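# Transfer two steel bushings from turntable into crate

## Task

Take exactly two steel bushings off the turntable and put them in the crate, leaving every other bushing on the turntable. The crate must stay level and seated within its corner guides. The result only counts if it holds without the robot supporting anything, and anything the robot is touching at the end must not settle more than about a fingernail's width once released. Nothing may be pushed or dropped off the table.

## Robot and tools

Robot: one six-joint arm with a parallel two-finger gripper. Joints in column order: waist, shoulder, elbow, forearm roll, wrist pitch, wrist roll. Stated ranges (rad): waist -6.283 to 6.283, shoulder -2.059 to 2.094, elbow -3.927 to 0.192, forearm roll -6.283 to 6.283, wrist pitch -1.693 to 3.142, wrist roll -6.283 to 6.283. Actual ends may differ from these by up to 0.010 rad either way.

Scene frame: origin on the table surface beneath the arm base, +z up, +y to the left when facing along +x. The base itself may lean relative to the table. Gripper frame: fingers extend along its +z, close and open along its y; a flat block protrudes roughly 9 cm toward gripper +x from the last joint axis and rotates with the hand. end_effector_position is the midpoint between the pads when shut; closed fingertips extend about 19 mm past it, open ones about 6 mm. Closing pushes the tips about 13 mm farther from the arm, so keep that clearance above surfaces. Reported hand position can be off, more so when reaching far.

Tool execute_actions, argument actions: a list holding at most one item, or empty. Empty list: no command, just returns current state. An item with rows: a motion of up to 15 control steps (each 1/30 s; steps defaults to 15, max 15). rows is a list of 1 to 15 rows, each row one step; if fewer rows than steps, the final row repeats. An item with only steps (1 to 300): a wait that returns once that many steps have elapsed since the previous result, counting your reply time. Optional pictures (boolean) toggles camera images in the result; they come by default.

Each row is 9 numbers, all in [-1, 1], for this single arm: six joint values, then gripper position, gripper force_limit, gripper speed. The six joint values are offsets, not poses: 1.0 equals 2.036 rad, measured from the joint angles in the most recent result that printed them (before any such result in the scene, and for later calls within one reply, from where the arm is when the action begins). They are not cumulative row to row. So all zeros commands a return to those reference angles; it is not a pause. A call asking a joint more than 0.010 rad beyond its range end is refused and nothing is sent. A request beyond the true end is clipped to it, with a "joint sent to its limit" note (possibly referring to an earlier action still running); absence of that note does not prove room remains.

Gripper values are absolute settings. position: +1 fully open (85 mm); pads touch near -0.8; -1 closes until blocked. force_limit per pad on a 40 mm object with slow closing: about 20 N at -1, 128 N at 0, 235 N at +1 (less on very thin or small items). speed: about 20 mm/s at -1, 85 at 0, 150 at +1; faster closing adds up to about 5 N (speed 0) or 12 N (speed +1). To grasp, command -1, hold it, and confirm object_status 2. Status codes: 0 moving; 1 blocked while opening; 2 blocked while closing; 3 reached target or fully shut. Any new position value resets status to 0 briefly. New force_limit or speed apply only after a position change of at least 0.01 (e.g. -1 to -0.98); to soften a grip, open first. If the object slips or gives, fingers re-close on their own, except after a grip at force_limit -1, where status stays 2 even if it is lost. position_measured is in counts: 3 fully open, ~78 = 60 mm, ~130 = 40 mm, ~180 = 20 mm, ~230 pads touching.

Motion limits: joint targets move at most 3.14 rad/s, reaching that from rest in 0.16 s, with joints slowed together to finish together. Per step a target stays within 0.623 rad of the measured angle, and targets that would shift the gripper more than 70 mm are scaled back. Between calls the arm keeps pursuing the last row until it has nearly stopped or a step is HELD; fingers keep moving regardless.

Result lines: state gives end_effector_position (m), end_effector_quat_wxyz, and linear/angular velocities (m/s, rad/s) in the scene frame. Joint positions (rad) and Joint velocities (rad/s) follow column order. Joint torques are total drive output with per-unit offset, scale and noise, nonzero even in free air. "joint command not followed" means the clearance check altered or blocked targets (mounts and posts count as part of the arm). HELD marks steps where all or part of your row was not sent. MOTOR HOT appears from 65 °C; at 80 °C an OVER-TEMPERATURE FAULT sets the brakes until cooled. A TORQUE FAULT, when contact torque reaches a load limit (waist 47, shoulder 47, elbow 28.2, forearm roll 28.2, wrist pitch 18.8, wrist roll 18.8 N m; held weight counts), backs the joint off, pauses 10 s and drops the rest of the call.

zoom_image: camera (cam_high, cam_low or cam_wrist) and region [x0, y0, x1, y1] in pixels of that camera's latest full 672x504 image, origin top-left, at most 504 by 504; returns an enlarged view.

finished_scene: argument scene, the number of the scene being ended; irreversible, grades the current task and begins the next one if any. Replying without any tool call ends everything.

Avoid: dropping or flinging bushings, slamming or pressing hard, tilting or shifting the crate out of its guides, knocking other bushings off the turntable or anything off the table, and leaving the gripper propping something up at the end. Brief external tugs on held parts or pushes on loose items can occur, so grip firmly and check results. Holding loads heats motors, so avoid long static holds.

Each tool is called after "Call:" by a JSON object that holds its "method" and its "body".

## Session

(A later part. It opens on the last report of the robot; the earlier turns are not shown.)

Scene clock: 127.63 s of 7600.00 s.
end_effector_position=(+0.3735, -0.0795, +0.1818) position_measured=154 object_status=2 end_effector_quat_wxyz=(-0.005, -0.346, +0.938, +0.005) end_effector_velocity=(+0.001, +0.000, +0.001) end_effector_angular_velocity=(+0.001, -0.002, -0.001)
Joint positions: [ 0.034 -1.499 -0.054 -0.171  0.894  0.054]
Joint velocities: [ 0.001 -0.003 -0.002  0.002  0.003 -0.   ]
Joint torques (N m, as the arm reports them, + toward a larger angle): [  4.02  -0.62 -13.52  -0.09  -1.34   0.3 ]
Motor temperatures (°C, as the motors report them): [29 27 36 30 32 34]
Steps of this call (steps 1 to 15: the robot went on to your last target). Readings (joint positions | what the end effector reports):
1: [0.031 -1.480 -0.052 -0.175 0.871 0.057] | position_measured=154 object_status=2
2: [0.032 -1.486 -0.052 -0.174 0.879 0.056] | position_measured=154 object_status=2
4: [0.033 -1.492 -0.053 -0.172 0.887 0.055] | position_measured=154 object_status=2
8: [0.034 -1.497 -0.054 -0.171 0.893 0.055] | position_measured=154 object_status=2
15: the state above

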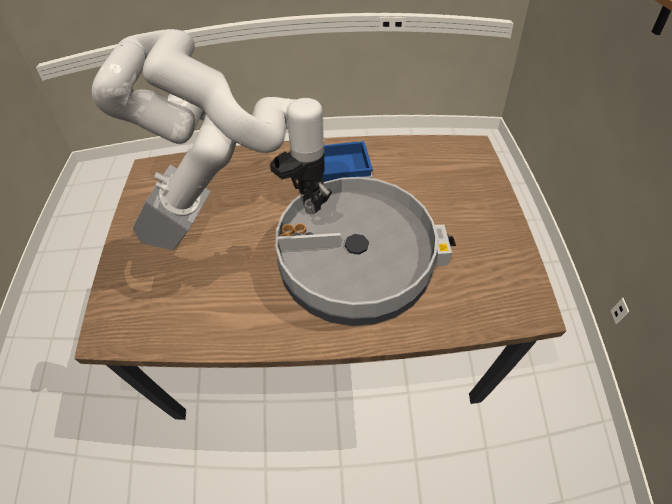

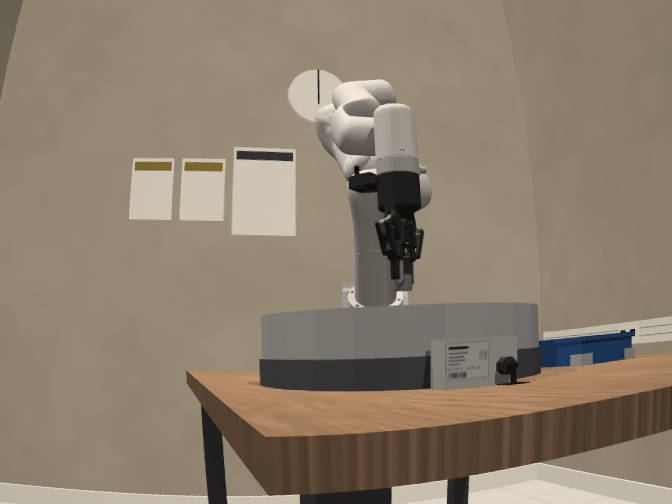

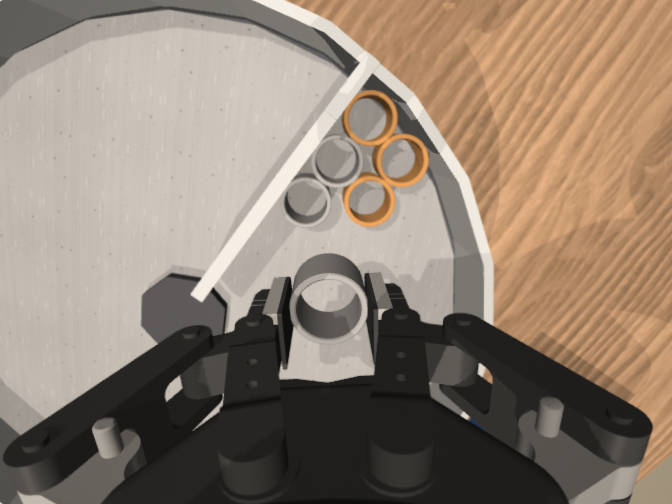

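Call:
{"method": "execute_actions", "body": {"actions": [{"rows":[[0.43,0.469,-0.241,-0.306,0.003,0.162,-1,-0.5,-0.5]]}], "pictures": false}}

Call:
{"method": "execute_actions", "body": {"actions": [{"steps":30}]}}

Scene clock: 146.57 s of 7600.00 s.
end_effector_position=(+0.4472, +0.0311, +0.1937) position_measured=154 object_status=2 end_effector_quat_wxyz=(-0.012, -0.576, +0.817, +0.006) end_effector_velocity=(+0.032, +0.369, -0.067) end_effector_angular_velocity=(+0.048, +0.123, +1.264)
Joint positions: [ 0.559 -0.953 -0.376 -0.578  0.898  0.27 ]
Joint velocities: [ 1.105  1.302 -0.521 -0.679  0.011  0.36 ]
Joint torques (N m, as the arm reports them, + toward a larger angle): [  5.1   -6.24 -11.56  -0.11  -1.34   0.02]
Motor temperatures (°C, as the motors report them): [29 27 40 30 31 34]
Steps of this call (steps 1 to 15: the robot went on to your last target; steps 16 to 553: nothing new was sent; steps 554 to 568: all 15 steps of this action). Readings (joint positions | what the end effector reports):
554: [0.035 -1.499 -0.055 -0.171 0.895 0.055] | position_measured=154 object_status=2
555: [0.038 -1.496 -0.057 -0.175 0.895 0.057] | position_measured=154 object_status=2
557: [0.079 -1.455 -0.087 -0.218 0.896 0.080] | position_measured=154 object_status=2
561: [0.265 -1.270 -0.228 -0.387 0.896 0.169] | position_measured=154 object_status=2
568: the state above

Scene clock: 147.57 s of 7600.00 s.
end_effector_position=(+0.4397, +0.1653, +0.1809) position_measured=154 object_status=2 end_effector_quat_wxyz=(-0.001, +0.731, -0.682, -0.004) end_effector_velocity=(-0.000, +0.000, -0.000) end_effector_angular_velocity=(-0.001, -0.000, +0.003)
Joint positions: [ 0.91  -0.545 -0.545 -0.794  0.901  0.384]
Joint velocities: [ 0.001  0.002  0.    -0.002  0.     0.   ]
Joint torques (N m, as the arm reports them, + toward a larger angle): [ 10.25  -8.19 -10.15  -0.08  -1.35   0.36]
Motor temperatures (°C, as the motors report them): [29 27 40 30 31 34]
Steps of this call (steps 1 to 30: the robot went on to your last target). Readings (joint positions | what the end effector reports):
1: [0.596 -0.910 -0.393 -0.600 0.899 0.282] | position_measured=154 object_status=2
2: [0.632 -0.868 -0.410 -0.622 0.899 0.293] | position_measured=154 object_status=2
4: [0.701 -0.788 -0.444 -0.665 0.899 0.316] | position_measured=154 object_status=2
8: [0.829 -0.638 -0.506 -0.744 0.900 0.358] | position_measured=154 object_status=2
30: the state above
The arm was judged still, so your last target was given up. Only a new action makes it travel on or press farther. Fingers that are still opening or closing keep moving.

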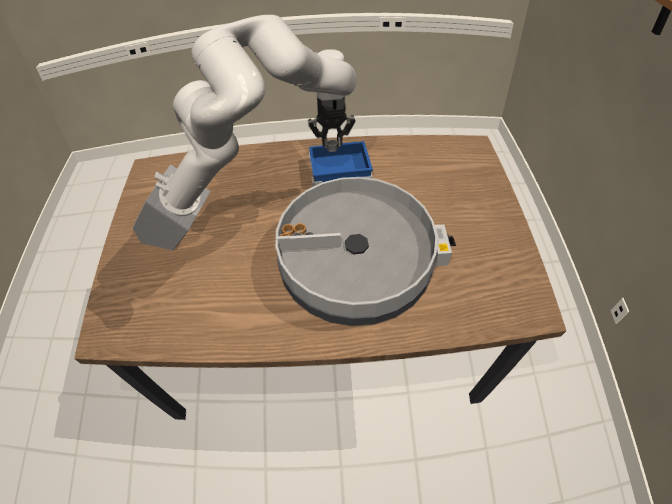

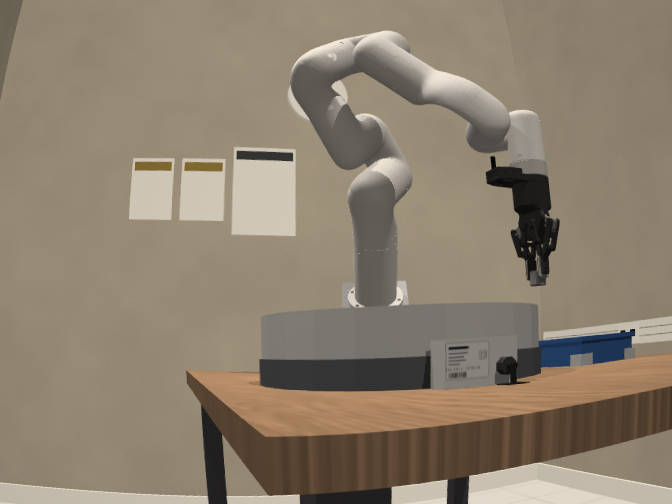

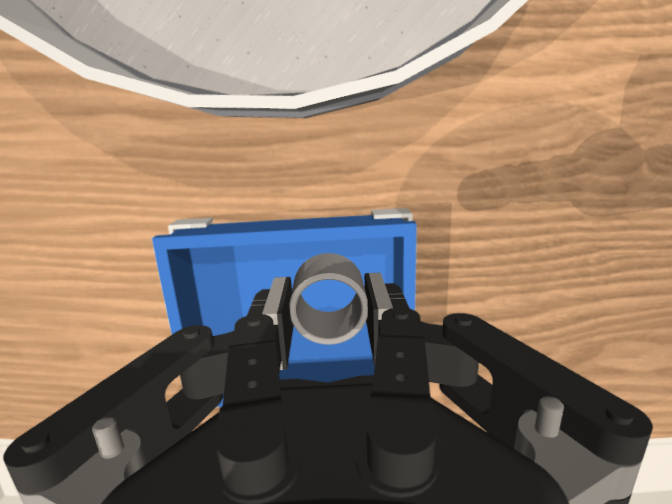

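Call:
{"method": "execute_actions", "body": {"actions": [{"rows":[[-0.009,0.2225,-0.128,-0.065,-0.067,0.106,-1,-0.5,-0.5]]}], "pictures": false}}

Call:
{"method": "execute_actions", "body": {"actions": [{"steps":15}]}}

Scene clock: 166.00 s of 7600.00 s.
end_effector_position=(+0.4630, +0.2474, +0.1132) position_measured=154 object_status=2 end_effector_quat_wxyz=(+0.001, +0.721, -0.693, -0.004) end_effector_velocity=(+0.022, +0.042, -0.021) end_effector_angular_velocity=(+0.035, -0.028, -0.046)
Joint positions: [ 0.892 -0.107 -0.794 -0.921  0.77   0.591]
Joint velocities: [-0.007  0.162 -0.132 -0.058 -0.062  0.098]
Joint torques (N m, as the arm reports them, + toward a larger angle): [ 15.57 -16.14  -9.08   0.15  -1.36   0.19]
Motor temperatures (°C, as the motors report them): [29 27 40 30 31 34]
Steps of this call (steps 1 to 538: nothing new was sent; steps 539 to 553: all 15 steps of this action). Readings (joint positions | what the end effector reports):
539: [0.910 -0.544 -0.545 -0.794 0.901 0.384] | position_measured=154 object_status=2
540: [0.910 -0.541 -0.547 -0.795 0.899 0.387] | position_measured=154 object_status=2
542: [0.908 -0.501 -0.571 -0.808 0.887 0.407] | position_measured=154 object_status=2
546: [0.900 -0.303 -0.685 -0.865 0.828 0.499] | position_measured=154 object_status=2
553: the state above

Scene clock: 166.50 s of 7600.00 s.
end_effector_position=(+0.4647, +0.2512, +0.1110) position_measured=154 object_status=2 end_effector_quat_wxyz=(-0.001, +0.720, -0.694, -0.004) end_effector_velocity=(-0.000, +0.000, -0.000) end_effector_angular_velocity=(-0.000, -0.000, +0.001)
Joint positions: [ 0.891 -0.092 -0.805 -0.926  0.764  0.6  ]
Joint velocities: [-0.     0.001 -0.    -0.001 -0.001  0.   ]
Joint torques (N m, as the arm reports them, + toward a larger angle): [ 15.77 -13.45  -8.48  -0.19  -1.39   0.38]
Motor temperatures (°C, as the motors report them): [29 27 40 30 31 34]
Steps of this call (steps 1 to 15: the robot went on to your last target). Readings (joint positions | what the end effector reports):
1: [0.892 -0.103 -0.797 -0.923 0.768 0.594] | position_measured=154 object_status=2
2: [0.892 -0.100 -0.800 -0.924 0.767 0.596] | position_measured=154 object_status=2
4: [0.891 -0.097 -0.803 -0.925 0.766 0.598] | position_measured=154 object_status=2
8: [0.891 -0.094 -0.805 -0.926 0.765 0.599] | position_measured=154 object_status=2
15: the state above

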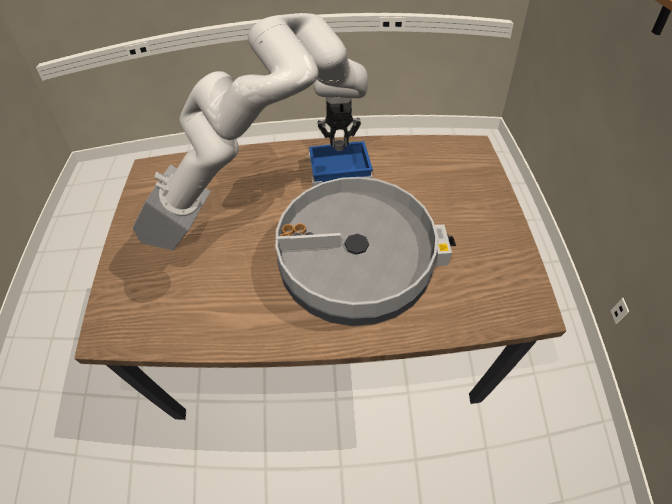

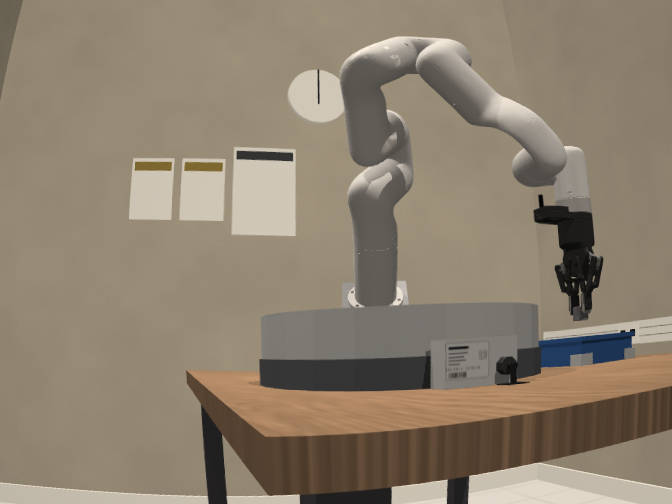

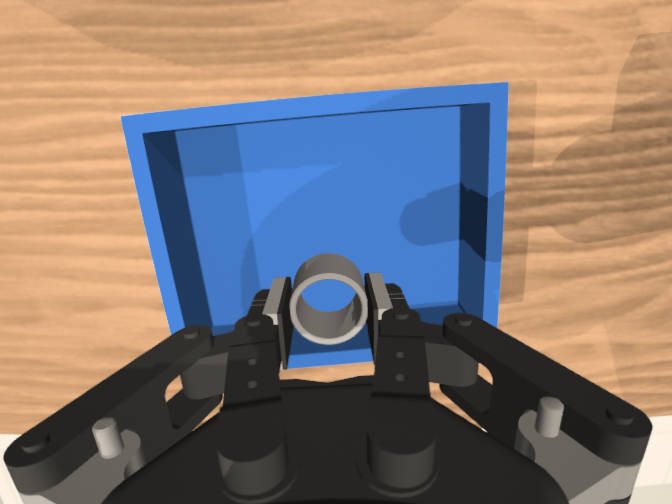

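Call:
{"method": "execute_actions", "body": {"actions": [{"rows":[[-0.0516,0.076,-0.0236,-0.062,-0.061,0.037,-1,-0.5,-0.5]]}], "pictures": false}}

Call:
{"method": "execute_actions", "body": {"actions": [{"steps":10}], "pictures": false}}

Call:
{"method": "execute_actions", "body": {"actions": [{"rows":[[-0.0045,0.0075,-0.003,-0.006,-0.006,0.003,-1,-0.5,-0.5]]}]}}

Scene clock: 177.87 s of 7600.00 s.
end_effector_position=(+0.4698, +0.2518, +0.0521) position_measured=154 object_status=2 end_effector_quat_wxyz=(-0.002, +0.719, -0.696, -0.004) end_effector_velocity=(-0.003, -0.000, -0.008) end_effector_angular_velocity=(+0.001, +0.002, +0.005)
Joint positions: [ 0.788  0.06  -0.854 -1.051  0.641  0.674]
Joint velocities: [-0.011  0.018 -0.001 -0.018 -0.016  0.01 ]
Joint torques (N m, as the arm reports them, + toward a larger angle): [ 16.68 -14.99  -6.81  -0.09  -1.39   0.36]
Motor temperatures (°C, as the motors report them): [29 27 39 30 31 34]
Steps of this call (steps 1 to 15: the robot went on to your last target; steps 16 to 326: nothing new was sent; steps 327 to 341: all 15 steps of this action). Readings (joint positions | what the end effector reports):
327: [0.891 -0.091 -0.806 -0.926 0.764 0.600] | position_measured=154 object_status=2
328: [0.889 -0.088 -0.807 -0.930 0.760 0.602] | position_measured=154 object_status=2
330: [0.864 -0.052 -0.822 -0.963 0.727 0.622] | position_measured=154 object_status=2
334: [0.801 0.042 -0.842 -1.032 0.662 0.663] | position_measured=154 object_status=2
341: the state above

Scene clock: 178.20 s of 7600.00 s.
end_effector_position=(+0.4693, +0.2516, +0.0511) position_measured=154 object_status=2 end_effector_quat_wxyz=(-0.001, +0.719, -0.695, -0.004) end_effector_velocity=(-0.001, -0.000, -0.001) end_effector_angular_velocity=(-0.000, +0.002, -0.000)
Joint positions: [ 0.786  0.062 -0.853 -1.052  0.64   0.675]
Joint velocities: [-0.001  0.002 -0.     0.    -0.001  0.   ]
Joint torques (N m, as the arm reports them, + toward a larger angle): [ 16.57 -15.23  -6.98  -0.13  -1.41   0.32]
Motor temperatures (°C, as the motors report them): [29 27 39 30 31 34]
Steps of this call (steps 1 to 10: the robot went on to your last target). Readings (joint positions | what the end effector reports):
1: [0.787 0.061 -0.854 -1.051 0.641 0.675] | position_measured=154 object_status=2
2: [0.787 0.061 -0.854 -1.052 0.641 0.675] | position_measured=154 object_status=2
4: [0.787 0.062 -0.853 -1.052 0.640 0.675] | position_measured=154 object_status=2
8: [0.787 0.062 -0.853 -1.052 0.640 0.675] | position_measured=154 object_status=2
10: the state above

Scene clock: 178.70 s of 7600.00 s.
end_effector_position=(+0.4695, +0.2521, +0.0457) position_measured=154 object_status=2 end_effector_quat_wxyz=(-0.002, +0.719, -0.695, -0.004) end_effector_velocity=(-0.001, -0.000, -0.001) end_effector_angular_velocity=(-0.001, +0.002, +0.000)
Joint positions: [ 0.777  0.077 -0.86  -1.065  0.628  0.681]
Joint velocities: [-0.001  0.002  0.001 -0.    -0.     0.   ]
Joint torques (N m, as the arm reports them, + toward a larger angle): [ 16.68 -15.19  -6.95  -0.15  -1.38   0.33]
Motor temperatures (°C, as the motors report them): [29 27 39 30 31 34]
Steps of this call (steps 1 to 15: all 15 steps of this action). Readings (joint positions | what the end effector reports):
1: [0.786 0.063 -0.854 -1.053 0.640 0.675] | position_measured=154 object_status=2
2: [0.785 0.064 -0.855 -1.055 0.638 0.676] | position_measured=154 object_status=2
4: [0.781 0.071 -0.857 -1.060 0.633 0.679] | position_measured=154 object_status=2
8: [0.778 0.077 -0.859 -1.064 0.629 0.681] | position_measured=154 object_status=2
15: the state above

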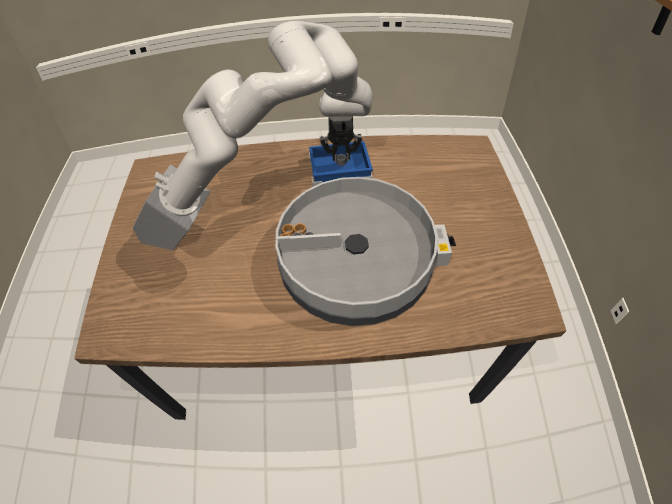

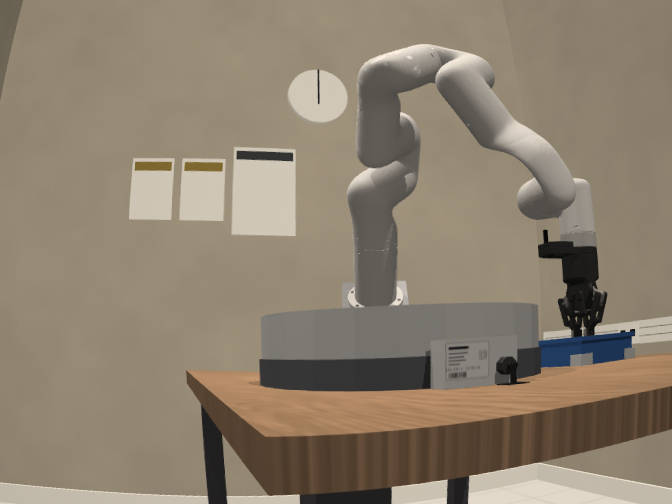

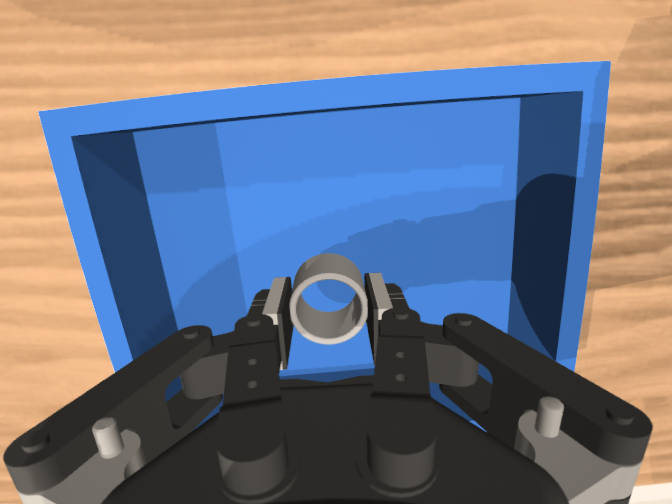

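Call:
{"method": "execute_actions", "body": {"actions": [{"rows":[[-0.003,0.005,-0.002,-0.004,-0.004,0.002,-1,-0.5,-0.5]]}]}}

Scene clock: 184.90 s of 7600.00 s.
end_effector_position=(+0.4696, +0.2525, +0.0420) position_measured=154 object_status=2 end_effector_quat_wxyz=(-0.002, +0.719, -0.695, -0.005) end_effector_velocity=(+0.001, +0.000, +0.000) end_effector_angular_velocity=(+0.001, -0.002, -0.001)
Joint positions: [ 0.771  0.087 -0.864 -1.073  0.62   0.685]
Joint velocities: [-0.     0.    -0.002 -0.001 -0.001  0.   ]
Joint torques (N m, as the arm reports them, + toward a larger angle): [ 16.73 -15.27  -6.65  -0.04  -1.32   0.26]
Motor temperatures (°C, as the motors report them): [30 28 38 30 31 34]
Steps of this call (steps 1 to 15: the robot went on to your last target; steps 16 to 171: nothing new was sent; steps 172 to 186: all 15 steps of this action). Readings (joint positions | what the end effector reports):
172: [0.777 0.078 -0.860 -1.065 0.628 0.681] | position_measured=154 object_status=2
173: [0.776 0.079 -0.860 -1.066 0.626 0.682] | position_measured=154 object_status=2
175: [0.774 0.083 -0.862 -1.069 0.623 0.684] | position_measured=154 object_status=2
179: [0.772 0.087 -0.863 -1.072 0.621 0.685] | position_measured=154 object_status=2
186: the state above

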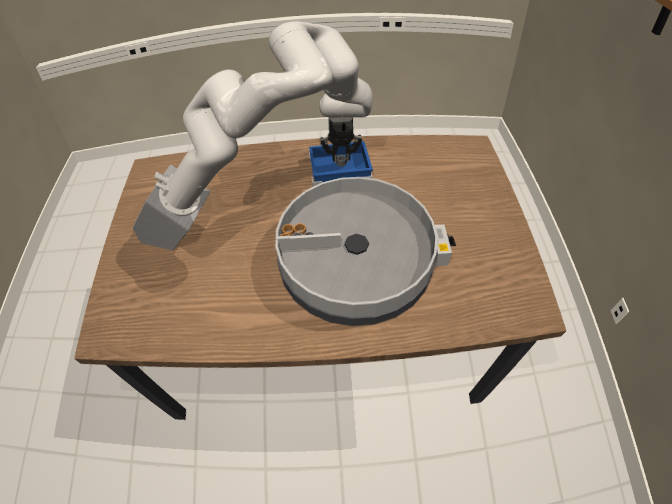

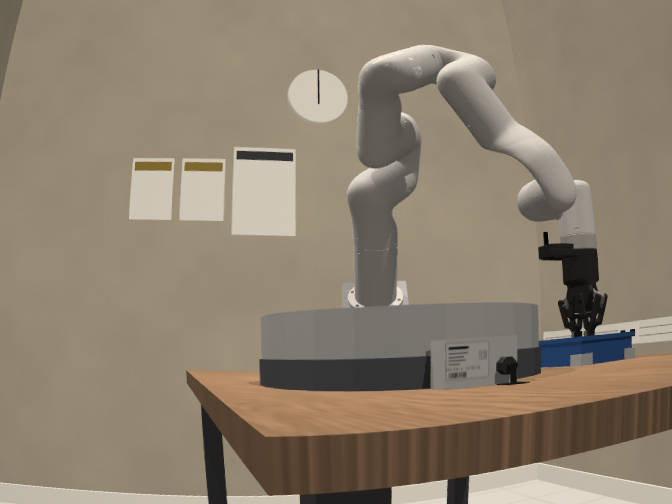

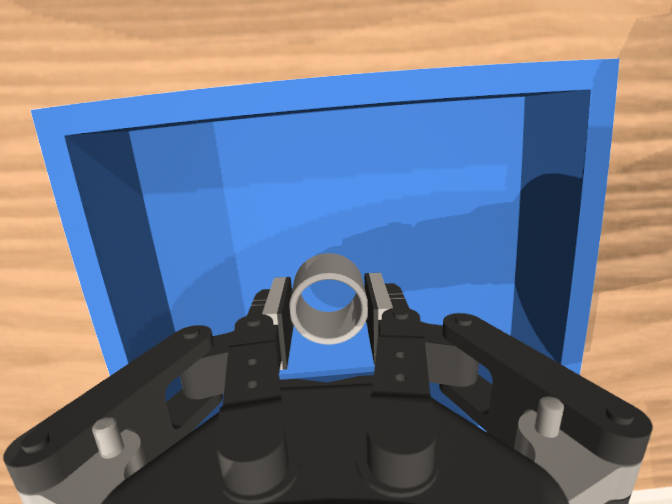

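Call:
{"method": "execute_actions", "body": {"actions": [{"rows":[[-0.002,0.0033,-0.0013,-0.003,-0.003,0.001,-1,-0.5,-0.5]],"steps":10}], "pictures": false}}

Call:
{"method": "execute_actions", "body": {"actions": [{"rows":[[0,0,0,0,0,0,0.1,-0.5,-0.3]]}], "pictures": false}}

Call:
{"method": "execute_actions", "body": {"actions": [{"rows":[[0.09,-0.13,0.04,0.11,0.11,-0.06,0.1,-0.5,-0.3]]}]}}

Call:
{"method": "execute_actions", "body": {"actions": [{"rows":[[-0.5,-0.63,0.34,0.39,0.02,0.73,-0.4,-0.5,-0.3]]}], "pictures": false}}

Call:
{"method": "execute_actions", "body": {"actions": [{"steps":40}]}}

Scene clock: 211.73 s of 7600.00 s.
end_effector_position=(+0.4697, +0.2528, +0.0397) position_measured=154 object_status=2 end_effector_quat_wxyz=(-0.003, +0.720, -0.694, -0.006) end_effector_velocity=(+0.001, +0.001, -0.000) end_effector_angular_velocity=(+0.002, -0.001, -0.001)
Joint positions: [ 0.767  0.094 -0.866 -1.078  0.614  0.687]
Joint velocities: [-0.001  0.002 -0.002 -0.002 -0.003  0.001]
Joint torques (N m, as the arm reports them, + toward a larger angle): [ 16.78 -15.45  -6.64  -0.15  -1.37   0.36]
Motor temperatures (°C, as the motors report them): [30 28 37 30 31 34]
Steps of this call (steps 1 to 15: the robot went on to your last target; steps 16 to 795: nothing new was sent; steps 796 to 805: all 10 steps of this action). Readings (joint positions | what the end effector reports):
796: [0.771 0.088 -0.864 -1.073 0.620 0.685] | position_measured=154 object_status=2
797: [0.771 0.089 -0.864 -1.074 0.619 0.686] | position_measured=154 object_status=2
799: [0.769 0.091 -0.865 -1.076 0.616 0.687] | position_measured=154 object_status=2
803: [0.768 0.094 -0.866 -1.078 0.614 0.687] | position_measured=154 object_status=2
805: the state above

Scene clock: 212.23 s of 7600.00 s.
end_effector_position=(+0.4697, +0.2528, +0.0397) position_measured=117 object_status=0 end_effector_quat_wxyz=(-0.003, +0.720, -0.694, -0.006) end_effector_velocity=(-0.000, -0.000, -0.000) end_effector_angular_velocity=(-0.001, -0.000, +0.001)
Joint positions: [ 0.767  0.094 -0.866 -1.078  0.614  0.687]
Joint velocities: [-0.    -0.     0.001 -0.001  0.001  0.   ]
Joint torques (N m, as the arm reports them, + toward a larger angle): [ 16.76 -15.21  -6.66  -0.04  -1.41   0.25]
Motor temperatures (°C, as the motors report them): [30 28 37 30 31 34]
Steps of this call (steps 1 to 15: all 15 steps of this action). Readings (joint positions | what the end effector reports):
1: [0.767 0.094 -0.866 -1.079 0.614 0.687] | position_measured=154 object_status=0
2: [0.767 0.094 -0.866 -1.079 0.614 0.687] | position_measured=154 object_status=0
4: [0.767 0.094 -0.866 -1.078 0.614 0.687] | position_measured=147 object_status=0
8: [0.767 0.094 -0.866 -1.078 0.614 0.687] | position_measured=125 object_status=0
15: the state above

Scene clock: 212.73 s of 7600.00 s.
end_effector_position=(+0.4567, +0.2495, +0.1392) position_measured=117 object_status=3 end_effector_quat_wxyz=(+0.004, +0.719, -0.695, -0.010) end_effector_velocity=(-0.017, -0.008, +0.012) end_effector_angular_velocity=(-0.021, +0.034, +0.013)
Joint positions: [ 0.946 -0.164 -0.786 -0.86   0.833  0.568]
Joint velocities: [ 0.036 -0.046  0.028  0.056  0.061 -0.032]
Joint torques (N m, as the arm reports them, + toward a larger angle): [ 14.59 -11.89  -9.76  -0.18  -1.5    0.07]
Motor temperatures (°C, as the motors report them): [30 28 37 30 31 34]
Steps of this call (steps 1 to 15: all 15 steps of this action). Readings (joint positions | what the end effector reports):
1: [0.767 0.094 -0.866 -1.078 0.614 0.687] | position_measured=117 object_status=0
2: [0.770 0.091 -0.865 -1.075 0.618 0.685] | position_measured=117 object_status=0
4: [0.796 0.053 -0.849 -1.040 0.655 0.666] | position_measured=117 object_status=3
8: [0.893 -0.088 -0.814 -0.926 0.765 0.604] | position_measured=117 object_status=3
15: the state above

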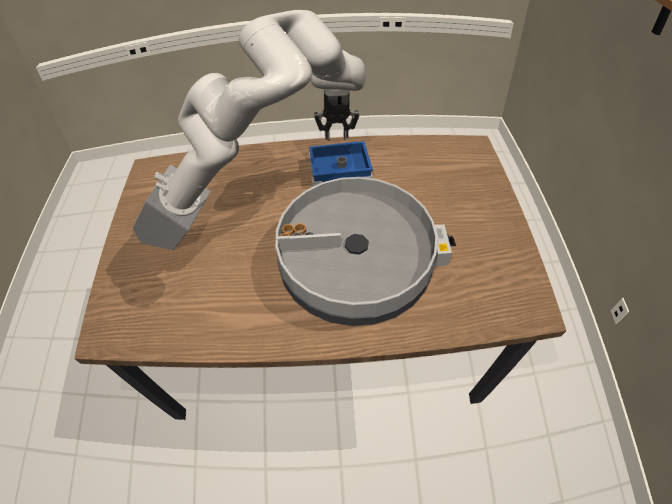

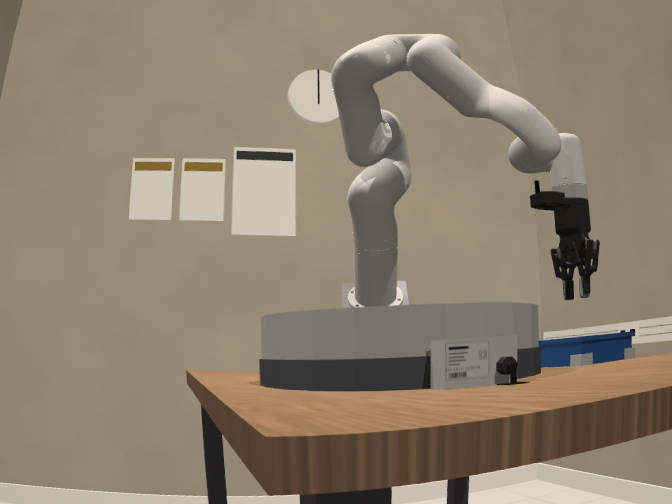

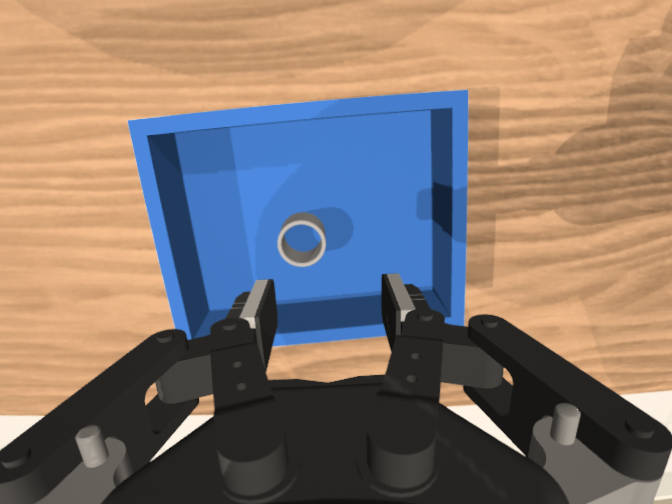

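Scene clock: 213.23 s of 7600.00 s.
end_effector_position=(+0.3959, +0.0875, +0.1154) position_measured=178 object_status=0 end_effector_quat_wxyz=(-0.146, -0.343, +0.927, +0.035) end_effector_velocity=(-0.037, -0.177, +0.072) end_effector_angular_velocity=(-0.114, +0.051, -2.630)
Joint positions: [ 0.6   -0.516 -0.474 -0.515  0.845  0.918]
Joint velocities: [-0.758 -1.053  0.617  1.002 -0.332  1.029]
Joint torques (N m, as the arm reports them, + toward a larger angle): [-29.2  -10.78  -3.46  -8.55  11.37   1.29]
Motor temperatures (°C, as the motors report them): [30 28 37 30 31 34]
Steps of this call (steps 1 to 15: all 15 steps of this action). Readings (joint positions | what the end effector reports):
1: [0.947 -0.166 -0.785 -0.858 0.834 0.567] | position_measured=117 object_status=0
2: [0.945 -0.170 -0.781 -0.853 0.835 0.571] | position_measured=117 object_status=0
4: [0.910 -0.206 -0.746 -0.817 0.836 0.608] | position_measured=125 object_status=0
8: [0.807 -0.307 -0.644 -0.716 0.844 0.708] | position_measured=146 object_status=0
15: the state above

Scene clock: 223.33 s of 7600.00 s.
end_effector_position=(+0.4085, +0.0882, +0.1206) position_measured=180 object_status=3 end_effector_quat_wxyz=(-0.112, -0.253, +0.959, +0.061) end_effector_velocity=(+0.001, -0.000, +0.000) end_effector_angular_velocity=(-0.000, -0.001, +0.000)
Joint positions: [ 0.543 -0.588 -0.427 -0.447  0.741  0.991]
Joint velocities: [ 0.     0.    -0.001 -0.001  0.001 -0.   ]
Joint torques (N m, as the arm reports them, + toward a larger angle): [ -3.46 -17.9  -20.33  -4.76  -0.87  -0.02]
Motor temperatures (°C, as the motors report them): [30 28 44 30 31 34]
TORQUE FAULT: the external load on joint 5 (wrist pitch) reached its load limit, and the arm stopped for 10 seconds. The arm's remaining commands of this call were not run. Joint 5 (wrist pitch) moved back by up to 3 degrees. The arm holds there, with its grip as last carried out, and accepts commands again: back off and push less far. The arm stops again, at the same cost, whenever a joint's load reaches its limit.
The stop began at step 3 of this call (marked STOPPED below). From that step on the arm followed nothing that you had sent. Nothing is kept back now, and the robot has no last target.
Steps of this call (steps 1 to 2: the robot went on to your last target; steps 3 to 303: the stop). Readings (joint positions | what the end effector reports):
1: [0.571 -0.554 -0.456 -0.482 0.837 0.954] | position_measured=178 object_status=0
2: [0.543 -0.588 -0.429 -0.447 0.793 0.991] | position_measured=179 object_status=0
3: [0.543 -0.594 -0.419 -0.438 0.776 0.992] | position_measured=179 object_status=0 STOPPED
4: [0.545 -0.591 -0.422 -0.439 0.778 0.992] | position_measured=179 object_status=0
8: [0.543 -0.588 -0.420 -0.443 0.763 0.992] | position_measured=179 object_status=0
303: the state above

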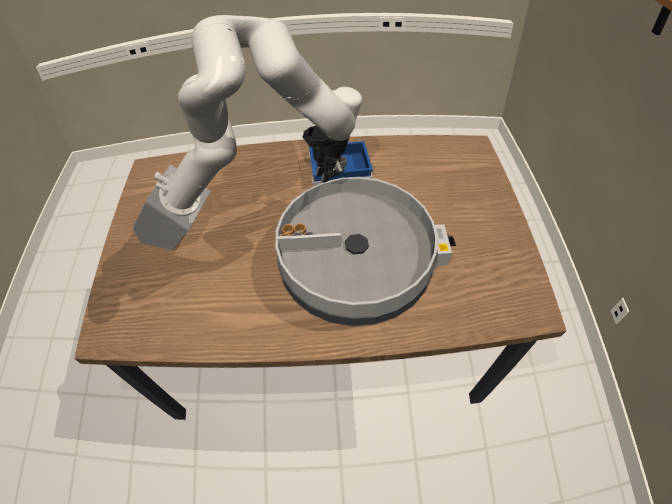

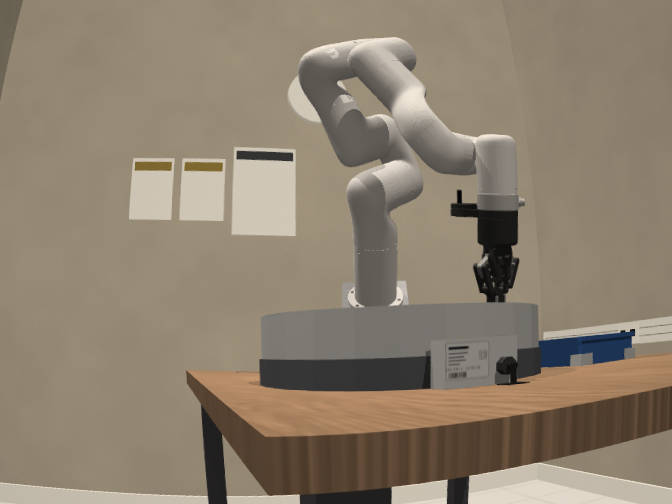

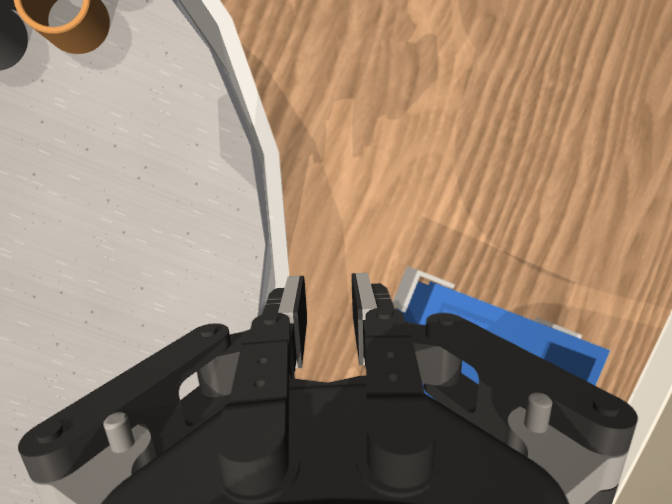

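Call:
{"method": "execute_actions", "body": {"actions": [{"rows":[[0.1,-0.05,-0.03,-0.08,0.04,0,-0.4,-0.5,-0.3]]}], "pictures": false}}

Call:
{"method": "execute_actions", "body": {"actions": [{"rows":[[-0.08,-0.13,0.05,0.015,0.04,0.25,-0.4,-0.5,-0.3]]}], "pictures": false}}

Call:
{"method": "execute_actions", "body": {"actions": [{"steps":10}], "pictures": false}}

Scene clock: 230.27 s of 7600.00 s.
end_effector_position=(+0.4505, +0.1259, +0.1846) position_measured=179 object_status=3 end_effector_quat_wxyz=(-0.010, -0.359, +0.932, +0.050) end_effector_velocity=(-0.001, +0.007, +0.007) end_effector_angular_velocity=(+0.006, -0.020, +0.038)
Joint positions: [ 0.742 -0.688 -0.487 -0.608  0.821  0.991]
Joint velocities: [ 0.035 -0.007 -0.002 -0.022  0.014  0.001]
Joint torques (N m, as the arm reports them, + toward a larger angle): [  7.99  -7.85 -10.43  -0.06  -1.4    0.25]
Motor temperatures (°C, as the motors report them): [30 28 46 30 31 34]
Steps of this call (steps 1 to 193: nothing new was sent; steps 194 to 208: all 15 steps of this action). Readings (joint positions | what the end effector reports):
194: [0.543 -0.588 -0.427 -0.447 0.741 0.991] | position_measured=180 object_status=3
195: [0.547 -0.589 -0.427 -0.451 0.743 0.991] | position_measured=180 object_status=3
197: [0.582 -0.611 -0.444 -0.487 0.762 0.990] | position_measured=180 object_status=3
201: [0.701 -0.674 -0.487 -0.578 0.803 0.990] | position_measured=179 object_status=3
208: the state above

Scene clock: 230.77 s of 7600.00 s.
end_effector_position=(+0.4504, +0.0396, +0.1981) position_measured=179 object_status=3 end_effector_quat_wxyz=(-0.009, -0.017, +1.000, +0.005) end_effector_velocity=(-0.010, -0.026, -0.000) end_effector_angular_velocity=(-0.036, +0.008, -0.255)
Joint positions: [ 0.584 -0.945 -0.388 -0.578  0.9    1.482]
Joint velocities: [-0.051 -0.08   0.043  0.012  0.029  0.194]
Joint torques (N m, as the arm reports them, + toward a larger angle): [  6.22  -5.04 -11.81  -0.13  -1.49  -0.02]
Motor temperatures (°C, as the motors report them): [30 28 46 30 31 34]
Steps of this call (steps 1 to 15: all 15 steps of this action). Readings (joint positions | what the end effector reports):
1: [0.743 -0.689 -0.487 -0.608 0.822 0.991] | position_measured=179 object_status=3
2: [0.742 -0.691 -0.486 -0.608 0.822 0.995] | position_measured=179 object_status=3
4: [0.728 -0.711 -0.475 -0.603 0.829 1.038] | position_measured=179 object_status=3
8: [0.650 -0.836 -0.427 -0.589 0.867 1.273] | position_measured=179 object_status=3
15: the state above

Scene clock: 231.10 s of 7600.00 s.
end_effector_position=(+0.4500, +0.0371, +0.1985) position_measured=179 object_status=3 end_effector_quat_wxyz=(-0.009, -0.005, +1.000, +0.004) end_effector_velocity=(+0.001, -0.001, +0.001) end_effector_angular_velocity=(-0.002, -0.002, -0.010)
Joint positions: [ 0.58  -0.952 -0.385 -0.577  0.903  1.499]
Joint velocities: [-0.003 -0.004  0.    -0.     0.001  0.006]
Joint torques (N m, as the arm reports them, + toward a larger angle): [  5.72  -5.71 -11.41  -0.25  -1.29   0.26]
Motor temperatures (°C, as the motors report them): [30 28 46 30 31 34]
Steps of this call (steps 1 to 10: the robot went on to your last target). Readings (joint positions | what the end effector reports):
1: [0.583 -0.947 -0.387 -0.578 0.901 1.487] | position_measured=179 object_status=3
2: [0.582 -0.949 -0.386 -0.578 0.901 1.491] | position_measured=179 object_status=3
4: [0.581 -0.950 -0.386 -0.577 0.902 1.495] | position_measured=179 object_status=3
8: [0.580 -0.952 -0.385 -0.577 0.902 1.498] | position_measured=179 object_status=3
10: the state above

Call:
{"method": "execute_actions", "body": {"actions": [{"rows":[[-0.3,-0.2,0.15,0.23,-0.1,0.28,-0.4,-0.5,-0.3]]}], "pictures": false}}

Call:
{"method": "execute_actions", "body": {"actions": [{"steps":20}], "pictures": false}}

Call:
{"method": "execute_actions", "body": {"actions": [{"rows":[[-0.0517,0.1337,0.034,0.0215,-0.14,0,-0.4,-0.5,-0.3]]}], "pictures": false}}

Call:
{"method": "execute_actions", "body": {"actions": [{"steps":15}]}}

Scene clock: 241.23 s of 7600.00 s.
end_effector_position=(+0.4079, -0.0798, +0.1749) position_measured=179 object_status=3 end_effector_quat_wxyz=(+0.011, +0.600, +0.800, +0.023) end_effector_velocity=(-0.030, -0.104, -0.010) end_effector_angular_velocity=(-0.033, -0.155, -1.172)
Joint positions: [ 0.012 -1.331 -0.101 -0.144  0.715  2.026]
Joint velocities: [-0.502 -0.332  0.251  0.394 -0.177  0.486]
Joint torques (N m, as the arm reports them, + toward a larger angle): [ 11.6    0.87 -14.16  -1.06  -1.45  -0.19]
Motor temperatures (°C, as the motors report them): [29 28 44 30 31 34]
Steps of this call (steps 1 to 30: the robot went on to your last target; steps 31 to 289: nothing new was sent; steps 290 to 304: all 15 steps of this action). Readings (joint positions | what the end effector reports):
290: [0.579 -0.953 -0.385 -0.577 0.903 1.500] | position_measured=179 object_status=3
291: [0.576 -0.956 -0.383 -0.574 0.901 1.504] | position_measured=179 object_status=3
293: [0.535 -0.982 -0.363 -0.541 0.886 1.544] | position_measured=179 object_status=3
297: [0.326 -1.122 -0.258 -0.382 0.818 1.736] | position_measured=179 object_status=3
304: the state above

Scene clock: 241.90 s of 7600.00 s.
end_effector_position=(+0.4058, -0.0886, +0.1744) position_measured=179 object_status=3 end_effector_quat_wxyz=(+0.019, +0.640, +0.768, +0.026) end_effector_velocity=(+0.000, -0.000, -0.000) end_effector_angular_velocity=(-0.001, +0.000, -0.002)
Joint positions: [-0.031 -1.359 -0.08  -0.109  0.699  2.069]
Joint velocities: [-0.002  0.    -0.     0.    -0.001  0.   ]
Joint torques (N m, as the arm reports them, + toward a larger angle): [  4.21  -2.06 -12.77  -0.19  -1.42   0.31]
Motor temperatures (°C, as the motors report them): [29 28 44 30 31 34]
Steps of this call (steps 1 to 20: the robot went on to your last target). Readings (joint positions | what the end effector reports):
1: [-0.002 -1.340 -0.094 -0.133 0.710 2.039] | position_measured=179 object_status=3
2: [-0.011 -1.346 -0.090 -0.125 0.706 2.048] | position_measured=179 object_status=3
4: [-0.020 -1.353 -0.085 -0.117 0.702 2.059] | position_measured=179 object_status=3
8: [-0.027 -1.357 -0.082 -0.111 0.700 2.066] | position_measured=179 object_status=3
20: the state above

Scene clock: 242.40 s of 7600.00 s.
end_effector_position=(+0.3781, -0.1030, +0.1108) position_measured=179 object_status=3 end_effector_quat_wxyz=(-0.002, +0.677, +0.736, +0.001) end_effector_velocity=(-0.002, -0.004, -0.008) end_effector_angular_velocity=(-0.006, -0.005, -0.018)
Joint positions: [-0.134 -1.092 -0.013 -0.066  0.419  2.069]
Joint velocities: [-0.017  0.043  0.008  0.007 -0.057 -0.   ]
Joint torques (N m, as the arm reports them, + toward a larger angle): [ 4.93 -4.26 -9.48  0.07 -1.16  0.32]
Motor temperatures (°C, as the motors report them): [29 28 44 30 31 34]
Steps of this call (steps 1 to 15: all 15 steps of this action). Readings (joint positions | what the end effector reports):
1: [-0.031 -1.359 -0.080 -0.109 0.699 2.069] | position_measured=179 object_status=3
2: [-0.032 -1.356 -0.079 -0.108 0.694 2.069] | position_measured=179 object_status=3
4: [-0.047 -1.318 -0.072 -0.102 0.651 2.069] | position_measured=179 object_status=3
8: [-0.111 -1.152 -0.025 -0.076 0.487 2.069] | position_measured=179 object_status=3
15: the state above

Scene clock: 242.90 s of 7600.00 s.
end_effector_position=(+0.3769, -0.1032, +0.1095) position_measured=179 object_status=3 end_effector_quat_wxyz=(-0.003, +0.678, +0.735, +0.000) end_effector_velocity=(-0.000, -0.000, -0.000) end_effector_angular_velocity=(-0.000, +0.001, +0.001)
Joint positions: [-0.136 -1.087 -0.011 -0.065  0.414  2.069]
Joint velocities: [-0.     0.    -0.    -0.001  0.     0.   ]
Joint torques (N m, as the arm reports them, + toward a larger angle): [ 4.75 -3.78 -9.58  0.04 -1.38  0.33]
Motor temperatures (°C, as the motors report them): [29 28 44 30 31 34]
Steps of this call (steps 1 to 15: the robot went on to your last target). Readings (joint positions | what the end effector reports):
1: [-0.134 -1.091 -0.012 -0.066 0.418 2.069] | position_measured=179 object_status=3
2: [-0.135 -1.090 -0.012 -0.066 0.416 2.069] | position_measured=179 object_status=3
4: [-0.135 -1.089 -0.012 -0.065 0.415 2.069] | position_measured=179 object_status=3
8: [-0.136 -1.088 -0.011 -0.065 0.414 2.069] | position_measured=179 object_status=3
15: the state above
The arm was judged still, so your last target was given up. Only a new action makes it travel on or press farther. Fingers that are still opening or closing keep moving.

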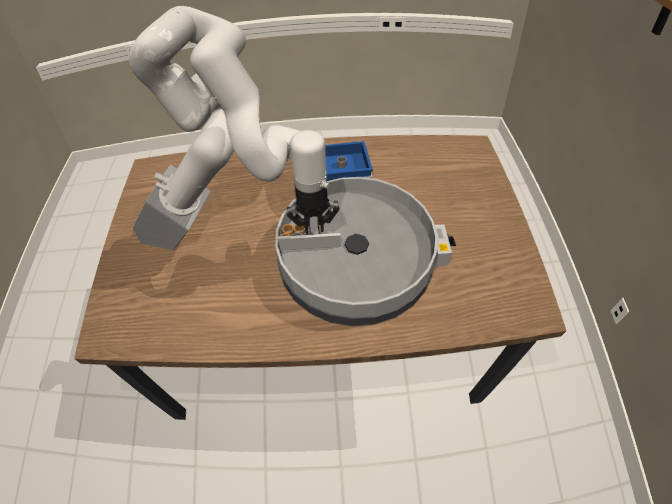

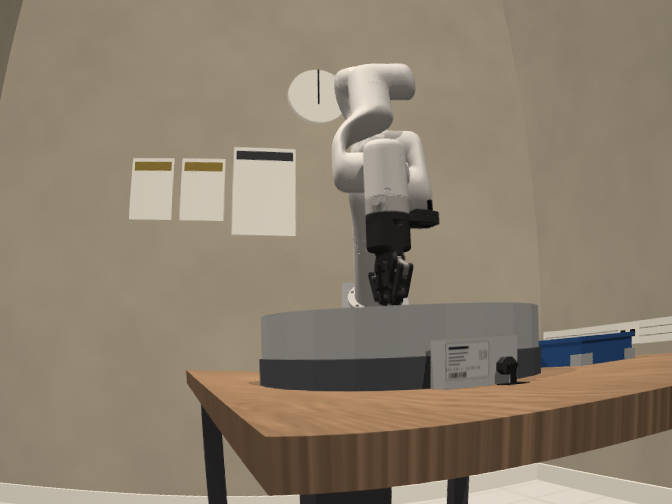

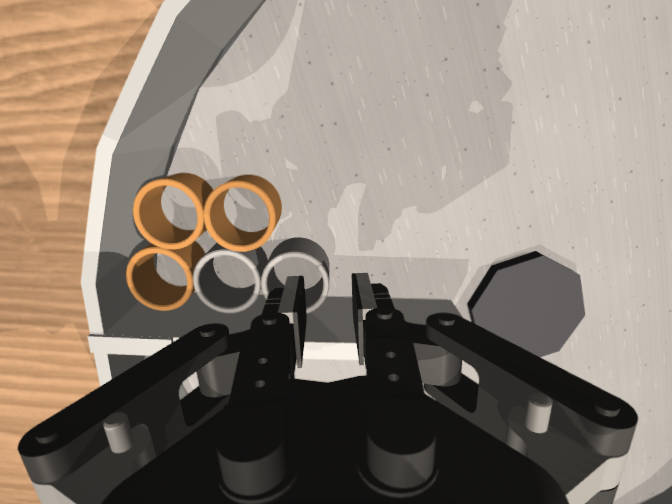

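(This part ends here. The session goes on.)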